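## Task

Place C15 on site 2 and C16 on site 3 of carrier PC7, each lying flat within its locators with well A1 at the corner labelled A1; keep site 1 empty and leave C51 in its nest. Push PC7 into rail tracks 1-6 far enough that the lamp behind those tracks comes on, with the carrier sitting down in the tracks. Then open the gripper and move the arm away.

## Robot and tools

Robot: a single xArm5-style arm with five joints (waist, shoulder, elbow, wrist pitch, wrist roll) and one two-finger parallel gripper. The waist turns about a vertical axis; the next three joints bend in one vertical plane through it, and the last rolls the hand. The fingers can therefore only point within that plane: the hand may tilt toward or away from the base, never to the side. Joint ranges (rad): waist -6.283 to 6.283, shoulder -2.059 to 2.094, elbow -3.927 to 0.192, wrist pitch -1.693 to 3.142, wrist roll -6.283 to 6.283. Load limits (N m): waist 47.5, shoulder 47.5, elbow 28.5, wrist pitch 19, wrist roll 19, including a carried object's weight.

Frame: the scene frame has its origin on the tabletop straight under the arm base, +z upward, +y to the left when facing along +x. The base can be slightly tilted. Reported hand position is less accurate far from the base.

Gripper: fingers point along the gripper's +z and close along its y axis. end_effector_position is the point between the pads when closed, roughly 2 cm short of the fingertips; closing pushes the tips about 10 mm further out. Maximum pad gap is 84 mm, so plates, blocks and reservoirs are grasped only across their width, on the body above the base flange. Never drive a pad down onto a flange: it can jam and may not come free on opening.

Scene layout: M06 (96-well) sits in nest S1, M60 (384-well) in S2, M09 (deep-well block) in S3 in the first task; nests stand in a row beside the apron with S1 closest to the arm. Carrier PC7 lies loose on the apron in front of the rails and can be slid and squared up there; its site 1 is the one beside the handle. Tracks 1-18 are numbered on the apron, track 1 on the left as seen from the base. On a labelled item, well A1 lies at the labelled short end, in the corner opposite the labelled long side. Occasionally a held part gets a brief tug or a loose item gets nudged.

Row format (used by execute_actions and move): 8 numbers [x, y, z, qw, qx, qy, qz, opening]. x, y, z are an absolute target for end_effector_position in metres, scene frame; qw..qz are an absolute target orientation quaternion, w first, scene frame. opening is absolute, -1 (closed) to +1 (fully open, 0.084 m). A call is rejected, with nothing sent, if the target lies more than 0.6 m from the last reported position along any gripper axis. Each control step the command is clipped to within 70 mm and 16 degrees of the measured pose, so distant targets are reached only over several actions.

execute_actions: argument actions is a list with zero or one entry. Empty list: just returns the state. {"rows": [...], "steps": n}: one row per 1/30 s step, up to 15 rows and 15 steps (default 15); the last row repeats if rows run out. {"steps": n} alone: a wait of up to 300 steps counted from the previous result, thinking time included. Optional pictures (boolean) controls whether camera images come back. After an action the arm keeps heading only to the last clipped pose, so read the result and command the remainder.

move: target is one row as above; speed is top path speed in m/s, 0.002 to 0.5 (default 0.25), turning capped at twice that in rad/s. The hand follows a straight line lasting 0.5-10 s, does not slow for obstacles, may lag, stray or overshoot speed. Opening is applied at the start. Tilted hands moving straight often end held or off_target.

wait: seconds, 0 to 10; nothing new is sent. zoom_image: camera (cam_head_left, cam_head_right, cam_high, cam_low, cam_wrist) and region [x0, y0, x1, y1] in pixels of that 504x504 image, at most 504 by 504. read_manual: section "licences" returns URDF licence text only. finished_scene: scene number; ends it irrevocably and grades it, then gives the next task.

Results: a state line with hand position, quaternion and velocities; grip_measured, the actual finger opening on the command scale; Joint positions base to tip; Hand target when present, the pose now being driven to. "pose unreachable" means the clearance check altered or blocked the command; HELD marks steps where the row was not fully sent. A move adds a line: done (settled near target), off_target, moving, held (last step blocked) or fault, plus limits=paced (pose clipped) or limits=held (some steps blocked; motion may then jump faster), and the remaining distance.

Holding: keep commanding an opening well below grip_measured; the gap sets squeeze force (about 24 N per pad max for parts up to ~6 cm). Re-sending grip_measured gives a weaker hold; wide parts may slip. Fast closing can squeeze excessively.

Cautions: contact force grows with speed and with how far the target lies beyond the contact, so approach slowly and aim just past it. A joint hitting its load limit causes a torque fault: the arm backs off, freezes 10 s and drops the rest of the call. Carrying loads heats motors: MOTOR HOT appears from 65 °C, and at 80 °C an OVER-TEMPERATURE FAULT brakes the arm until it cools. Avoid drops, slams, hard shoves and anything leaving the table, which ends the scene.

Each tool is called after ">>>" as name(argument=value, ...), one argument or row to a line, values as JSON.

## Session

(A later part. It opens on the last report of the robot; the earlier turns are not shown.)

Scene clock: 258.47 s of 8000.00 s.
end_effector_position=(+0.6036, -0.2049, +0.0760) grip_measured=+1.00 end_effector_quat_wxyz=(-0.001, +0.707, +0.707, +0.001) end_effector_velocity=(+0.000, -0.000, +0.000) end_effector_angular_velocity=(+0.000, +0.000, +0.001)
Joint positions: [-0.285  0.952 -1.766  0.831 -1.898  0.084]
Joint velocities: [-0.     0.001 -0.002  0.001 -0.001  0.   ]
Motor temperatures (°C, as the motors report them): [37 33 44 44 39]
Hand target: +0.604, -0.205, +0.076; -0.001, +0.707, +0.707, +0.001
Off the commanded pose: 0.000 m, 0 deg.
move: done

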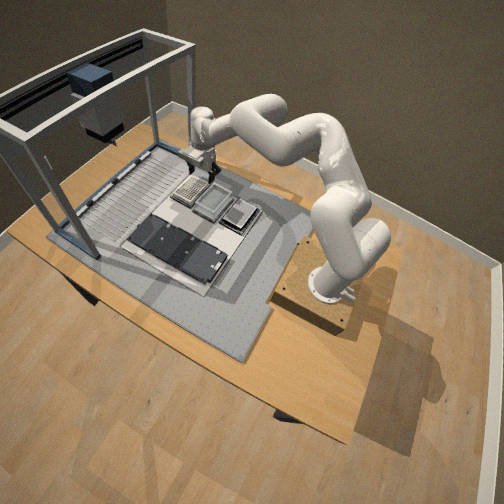

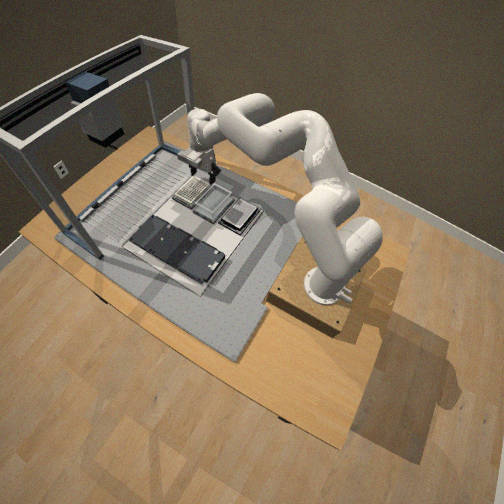

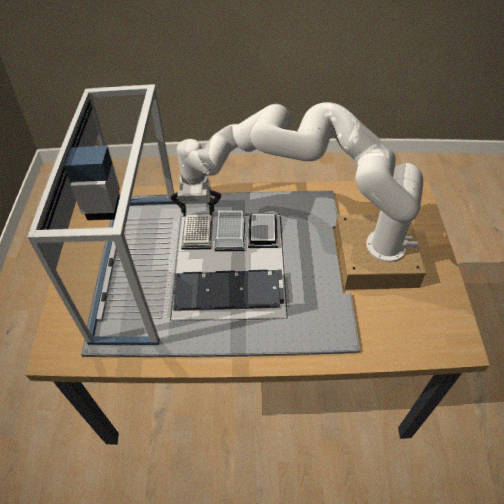

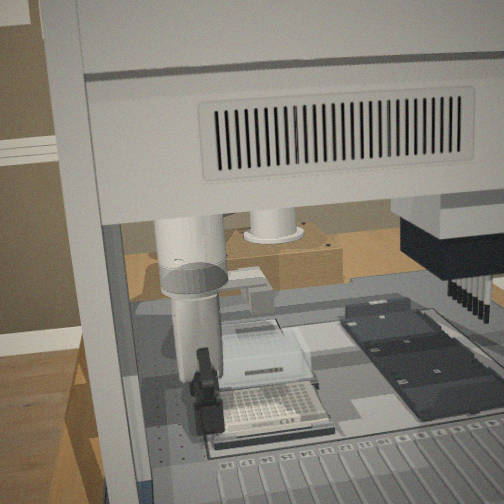

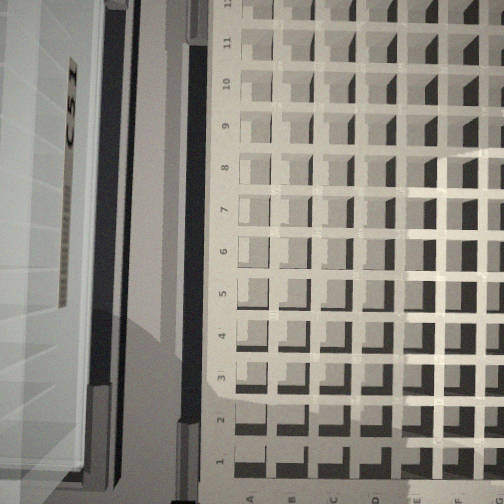

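>>> move(
  target=[0.6036,-0.2,0.13,0,0.7071,0.7071,0,1],
)

>>> move(
  target=[0.50,0.09,0.40,0,1,0,0,1],
)

Scene clock: 262.67 s of 8000.00 s.
end_effector_position=(+0.6032, -0.1999, +0.1291) grip_measured=+1.00 end_effector_quat_wxyz=(-0.001, +0.707, +0.707, +0.001) end_effector_velocity=(+0.002, -0.001, +0.004) end_effector_angular_velocity=(-0.002, -0.007, +0.001)
Joint positions: [-0.278  0.845 -1.743  0.916 -1.891  0.084]
Joint velocities: [ 0.    -0.005 -0.002 -0.    -0.     0.   ]
Motor temperatures (°C, as the motors report them): [36 33 43 43 39]
Hand target: +0.604, -0.200, +0.130; -0.001, +0.707, +0.707, +0.001
Off the commanded pose: 0.001 m, 0 deg.
After step 90, 0.37 s passed at rest.
move: done

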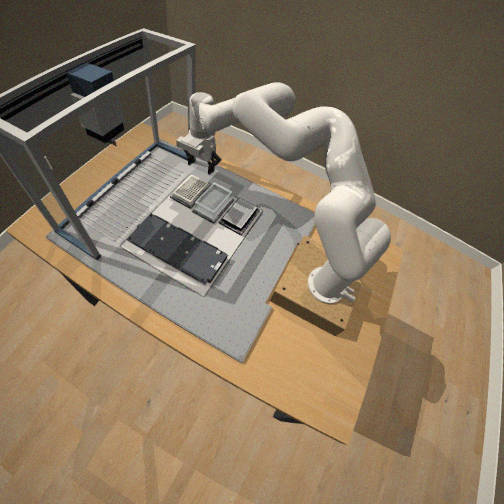

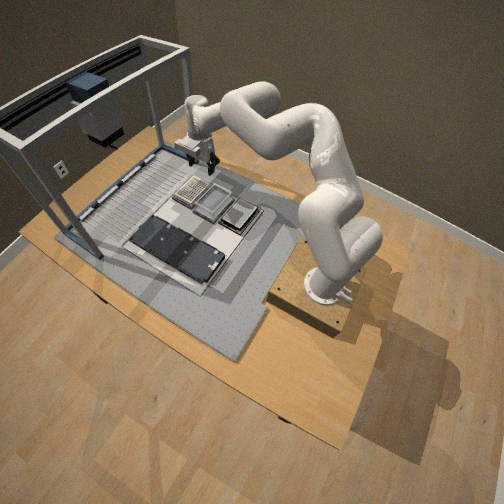

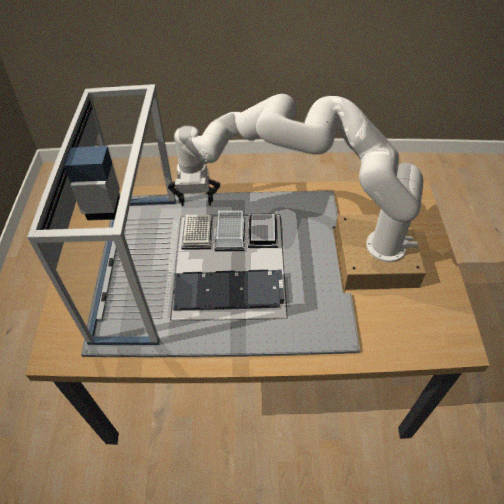

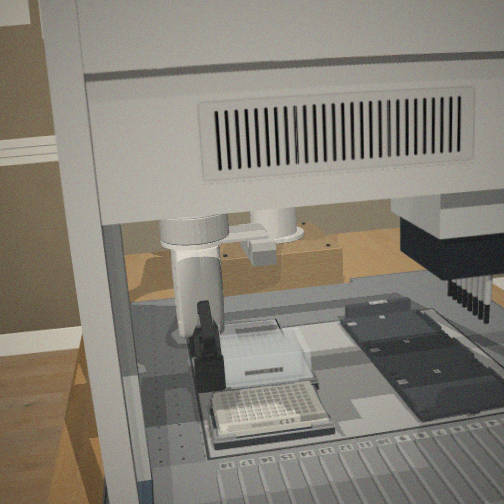

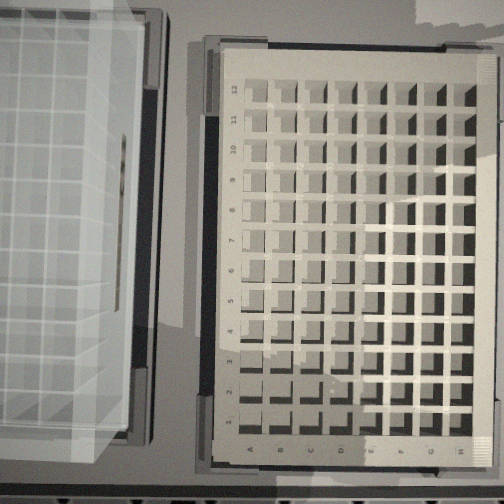

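Scene clock: 266.30 s of 8000.00 s.
end_effector_position=(+0.5006, +0.0896, +0.3996) grip_measured=+1.00 end_effector_quat_wxyz=(+0.003, +1.000, +0.000, -0.000) end_effector_velocity=(-0.000, +0.001, +0.003) end_effector_angular_velocity=(+0.000, -0.002, -0.004)
Joint positions: [ 0.216  0.132 -1.463  1.348  0.174  0.084]
Joint velocities: [ 0.002 -0.002 -0.005  0.005  0.006 -0.   ]
Motor temperatures (°C, as the motors report them): [36 33 43 43 39]
Hand target: +0.501, +0.090, +0.400; +0.003, +1.000, -0.000, +0.000
Off the commanded pose: 0.001 m, 0 deg.
move: done

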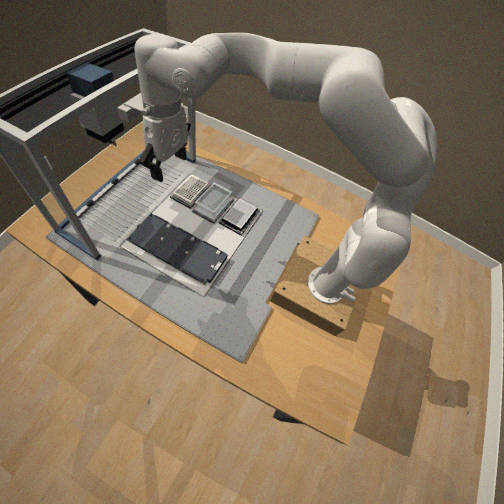

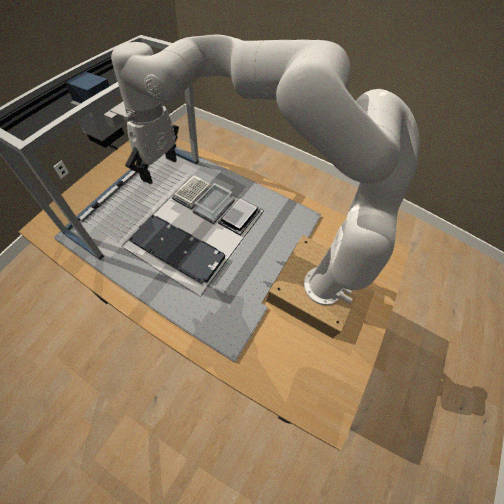

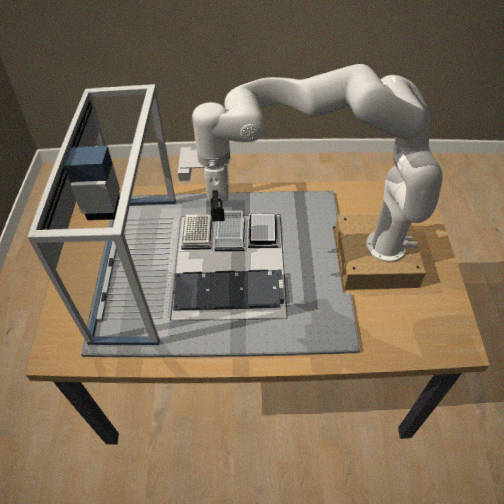

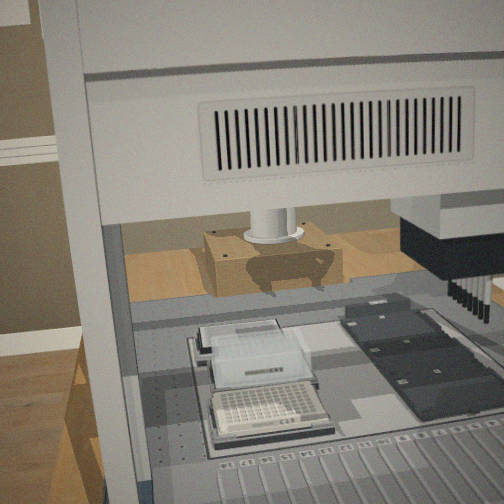

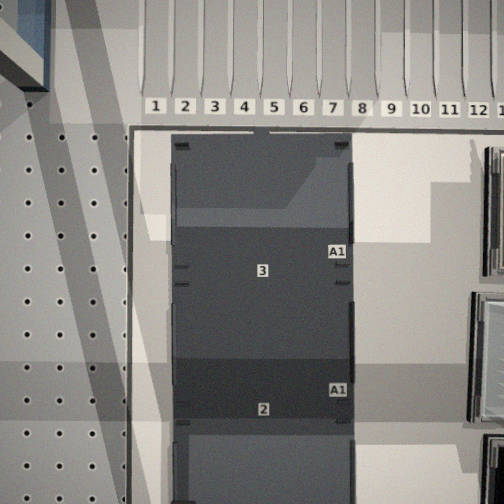

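>>> move(
  target=[0.50,0.0,0.13,0,0.7071,0.7071,0,1],
)

>>> move(
  target=[0.50,0.01,0.055,0,0.7071,0.7071,0,1],
  speed=0.08,
)

>>> move(
  target=[0.50,0.054,0.055,0,0.7071,0.7071,0,1],
  speed=0.02,
)

>>> move(
  target=[0.50,0.03,0.13,0,0.7071,0.7071,0,1],
  speed=0.1,
)

>>> move(
  target=[0.52,0.103,0.40,0,1,0,0,1],
)

Scene clock: 277.97 s of 8000.00 s.
end_effector_position=(+0.5000, +0.0002, +0.1305) grip_measured=+1.00 end_effector_quat_wxyz=(+0.001, +0.707, +0.707, -0.001) end_effector_velocity=(-0.001, -0.000, -0.002) end_effector_angular_velocity=(+0.000, +0.003, +0.007)
Joint positions: [ 0.043  0.435 -1.046  0.627 -1.57   0.084]
Joint velocities: [-0.001  0.003  0.001 -0.001 -0.007 -0.   ]
Motor temperatures (°C, as the motors report them): [36 32 43 42 39]
Hand target: +0.500, +0.000, +0.130; +0.001, +0.707, +0.707, -0.001
Off the commanded pose: 0.000 m, 0 deg.
After step 90, 5.07 s passed at rest.
move: done

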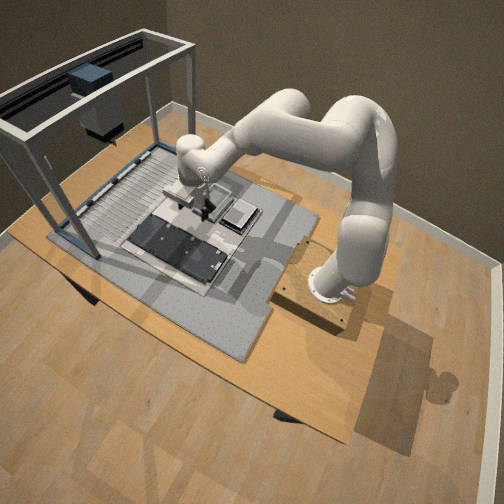

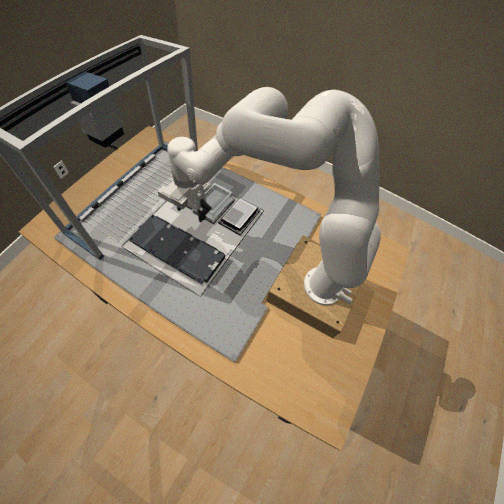

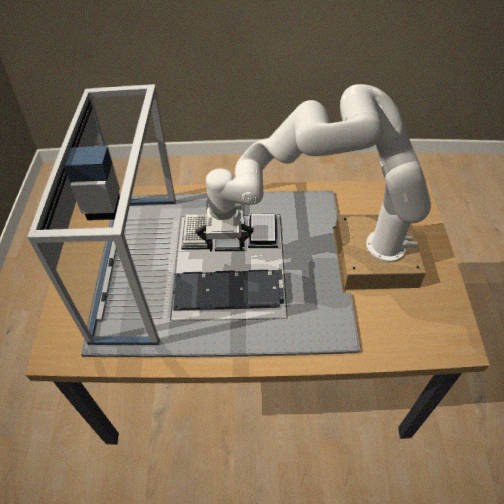

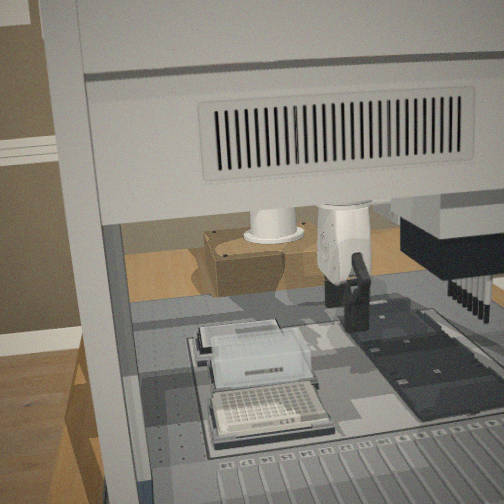

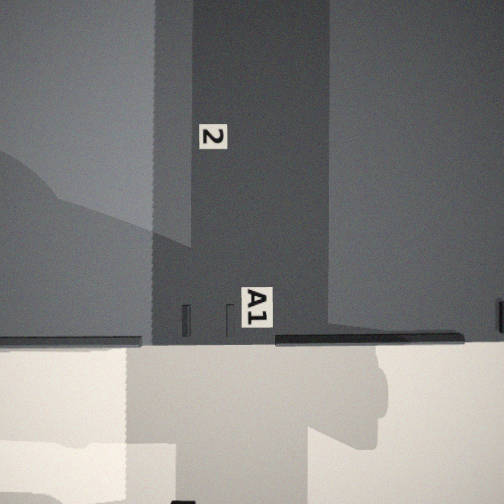

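Scene clock: 279.30 s of 8000.00 s.
end_effector_position=(+0.5003, +0.0100, +0.0554) grip_measured=+1.00 end_effector_quat_wxyz=(+0.001, +0.707, +0.707, -0.001) end_effector_velocity=(-0.000, +0.000, -0.001) end_effector_angular_velocity=(-0.000, +0.001, -0.000)
Joint positions: [ 0.063  0.624 -1.071  0.463 -1.551  0.084]
Joint velocities: [ 0.     0.003 -0.    -0.003  0.001 -0.   ]
Motor temperatures (°C, as the motors report them): [36 32 43 42 39]
Hand target: +0.500, +0.010, +0.055; +0.001, +0.707, +0.707, -0.001
Off the commanded pose: 0.001 m, 0 deg.
move: done

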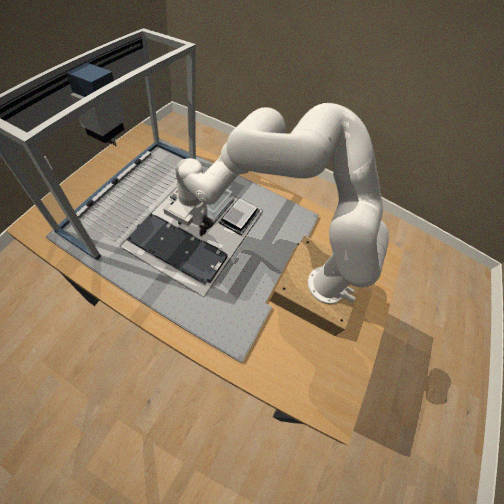

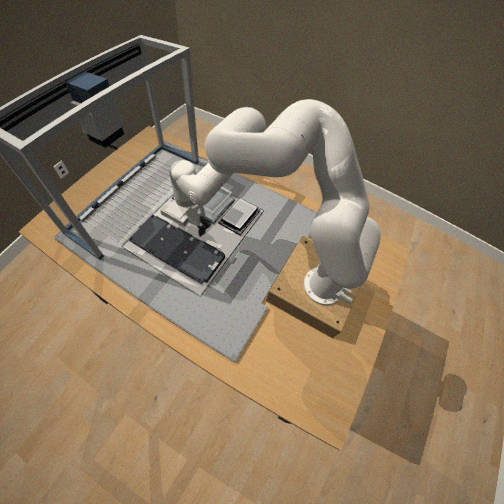

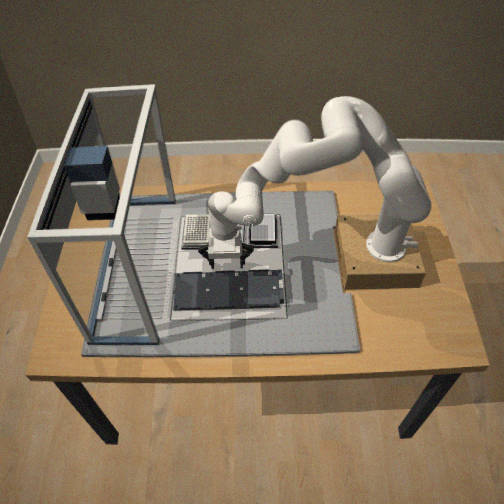

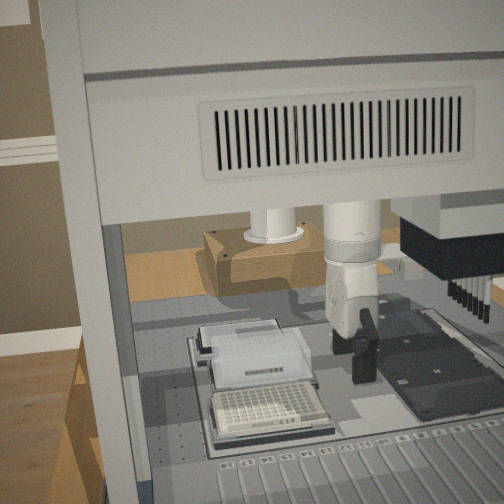

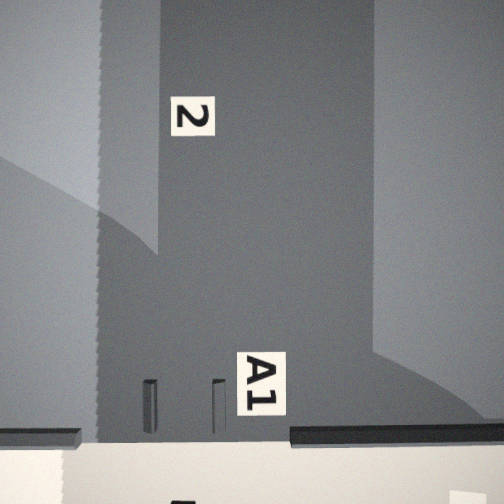

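Scene clock: 281.77 s of 8000.00 s.
end_effector_position=(+0.5002, +0.0538, +0.0551) grip_measured=+1.00 end_effector_quat_wxyz=(+0.002, +0.707, +0.707, -0.001) end_effector_velocity=(-0.000, +0.000, -0.000) end_effector_angular_velocity=(-0.000, +0.002, -0.002)
Joint positions: [ 0.15   0.63  -1.082  0.469 -1.463  0.084]
Joint velocities: [ 0.001  0.    -0.     0.002  0.002  0.   ]
Motor temperatures (°C, as the motors report them): [36 32 42 42 39]
Hand target: +0.500, +0.054, +0.055; +0.002, +0.707, +0.707, -0.001
Off the commanded pose: 0.000 m, 0 deg.
move: done

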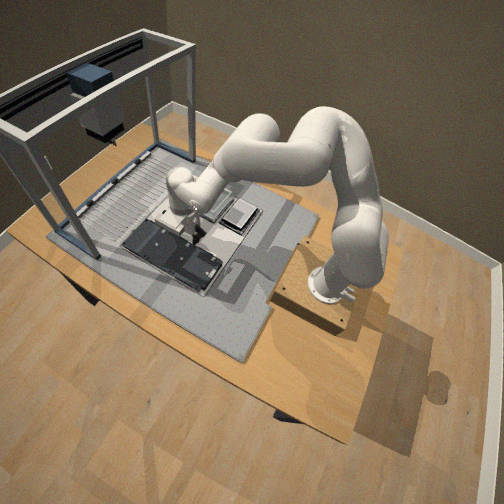

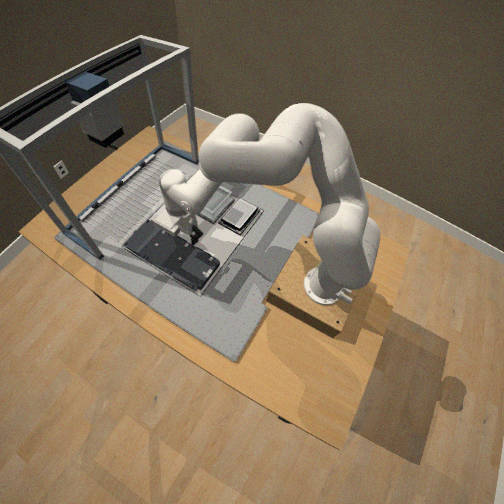

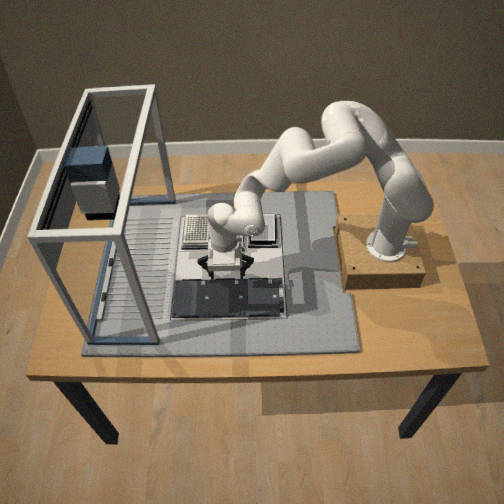

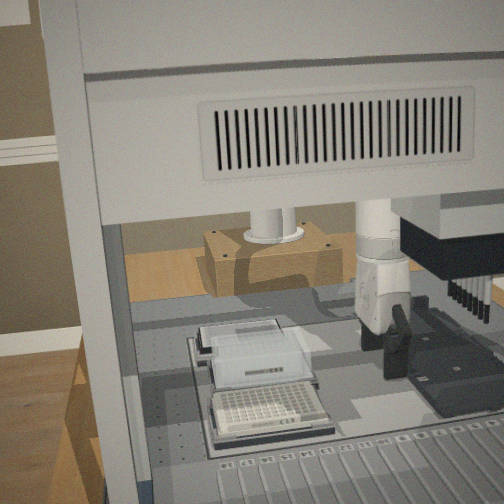

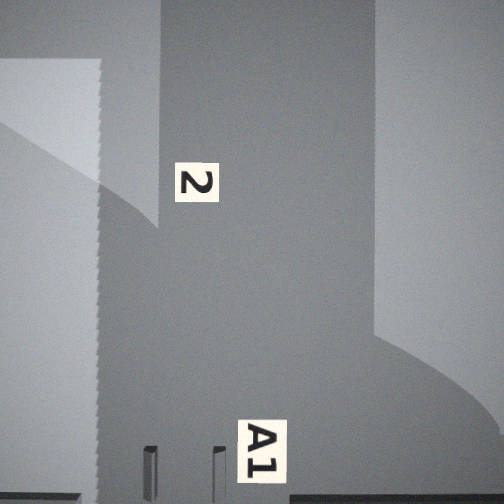

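Scene clock: 282.93 s of 8000.00 s.
end_effector_position=(+0.4997, +0.0301, +0.1295) grip_measured=+1.00 end_effector_quat_wxyz=(+0.001, +0.707, +0.707, -0.002) end_effector_velocity=(+0.001, -0.000, +0.002) end_effector_angular_velocity=(+0.000, -0.001, +0.000)
Joint positions: [ 0.102  0.439 -1.05   0.629 -1.511  0.084]
Joint velocities: [-0.001 -0.003 -0.001  0.003 -0.001  0.   ]
Motor temperatures (°C, as the motors report them): [36 32 42 42 39]
Hand target: +0.500, +0.030, +0.130; +0.001, +0.707, +0.707, -0.001
Off the commanded pose: 0.001 m, 0 deg.
move: done

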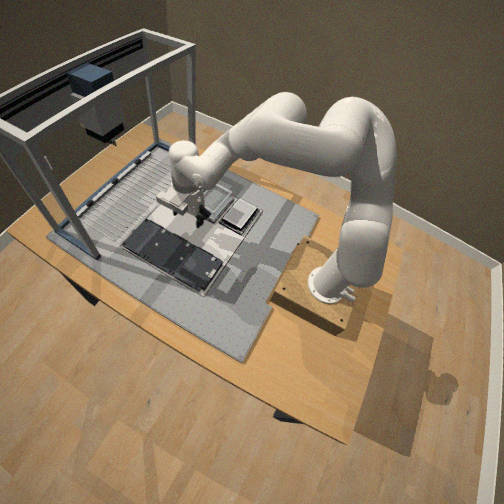

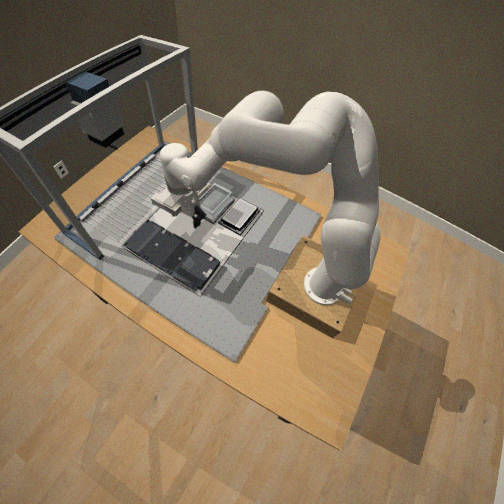

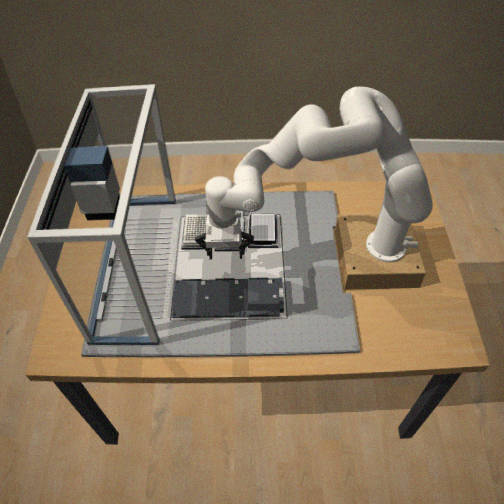

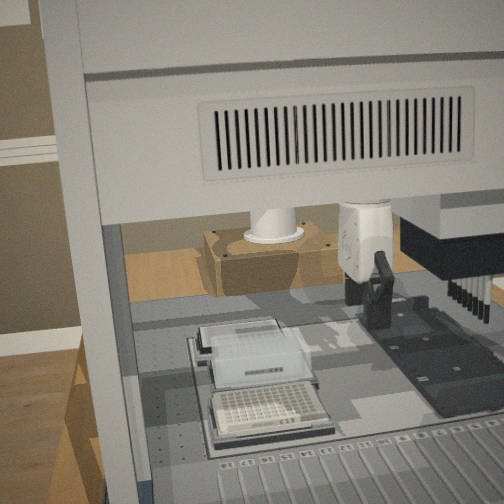

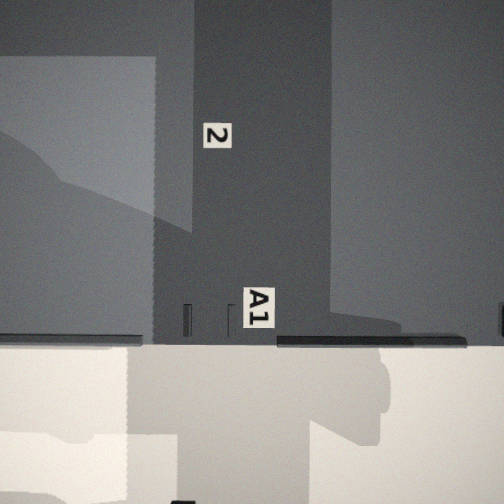

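Scene clock: 286.53 s of 8000.00 s.
end_effector_position=(+0.5202, +0.1028, +0.3995) grip_measured=+1.00 end_effector_quat_wxyz=(+0.003, +1.000, +0.000, +0.000) end_effector_velocity=(+0.001, +0.000, +0.003) end_effector_angular_velocity=(+0.000, -0.001, -0.007)
Joint positions: [ 0.234  0.212 -1.564  1.369  0.191  0.084]
Joint velocities: [ 0.     0.002 -0.009  0.006  0.007 -0.   ]
Motor temperatures (°C, as the motors report them): [36 32 42 41 39]
Hand target: +0.520, +0.103, +0.400; +0.003, +1.000, +0.000, +0.001
Off the commanded pose: 0.001 m, 0 deg.
move: done

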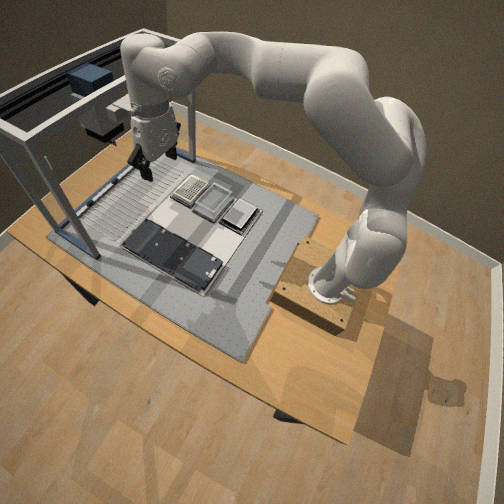

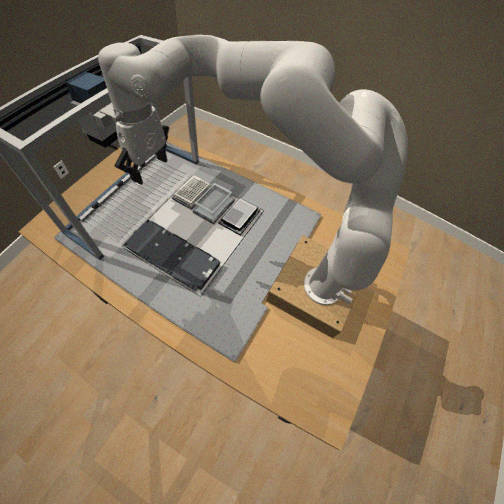

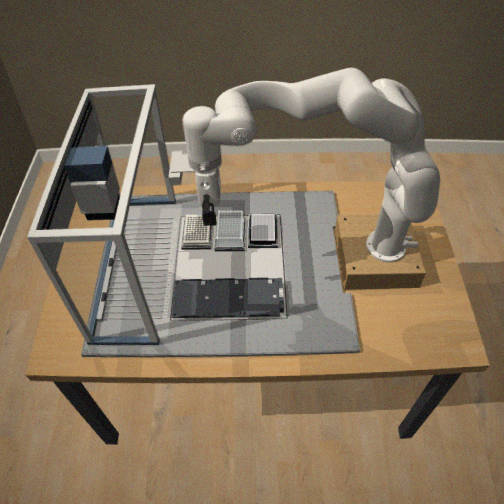

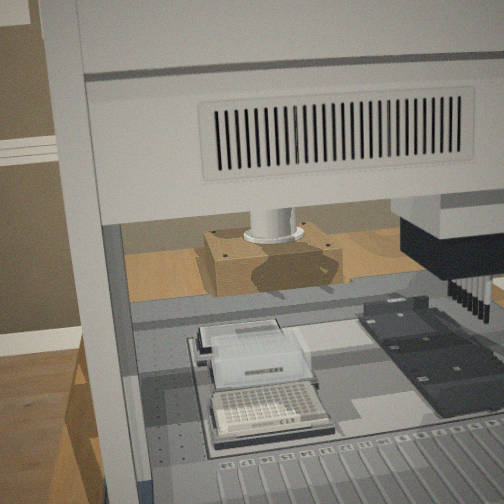

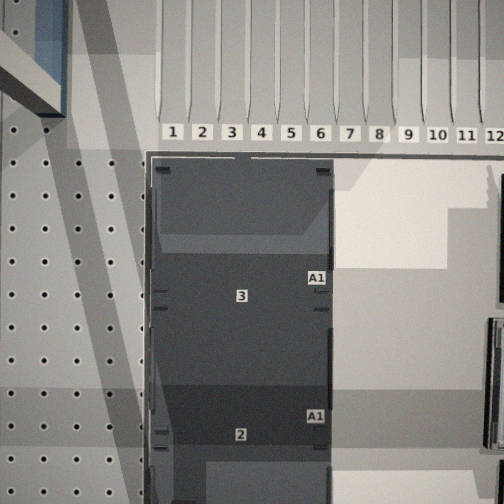

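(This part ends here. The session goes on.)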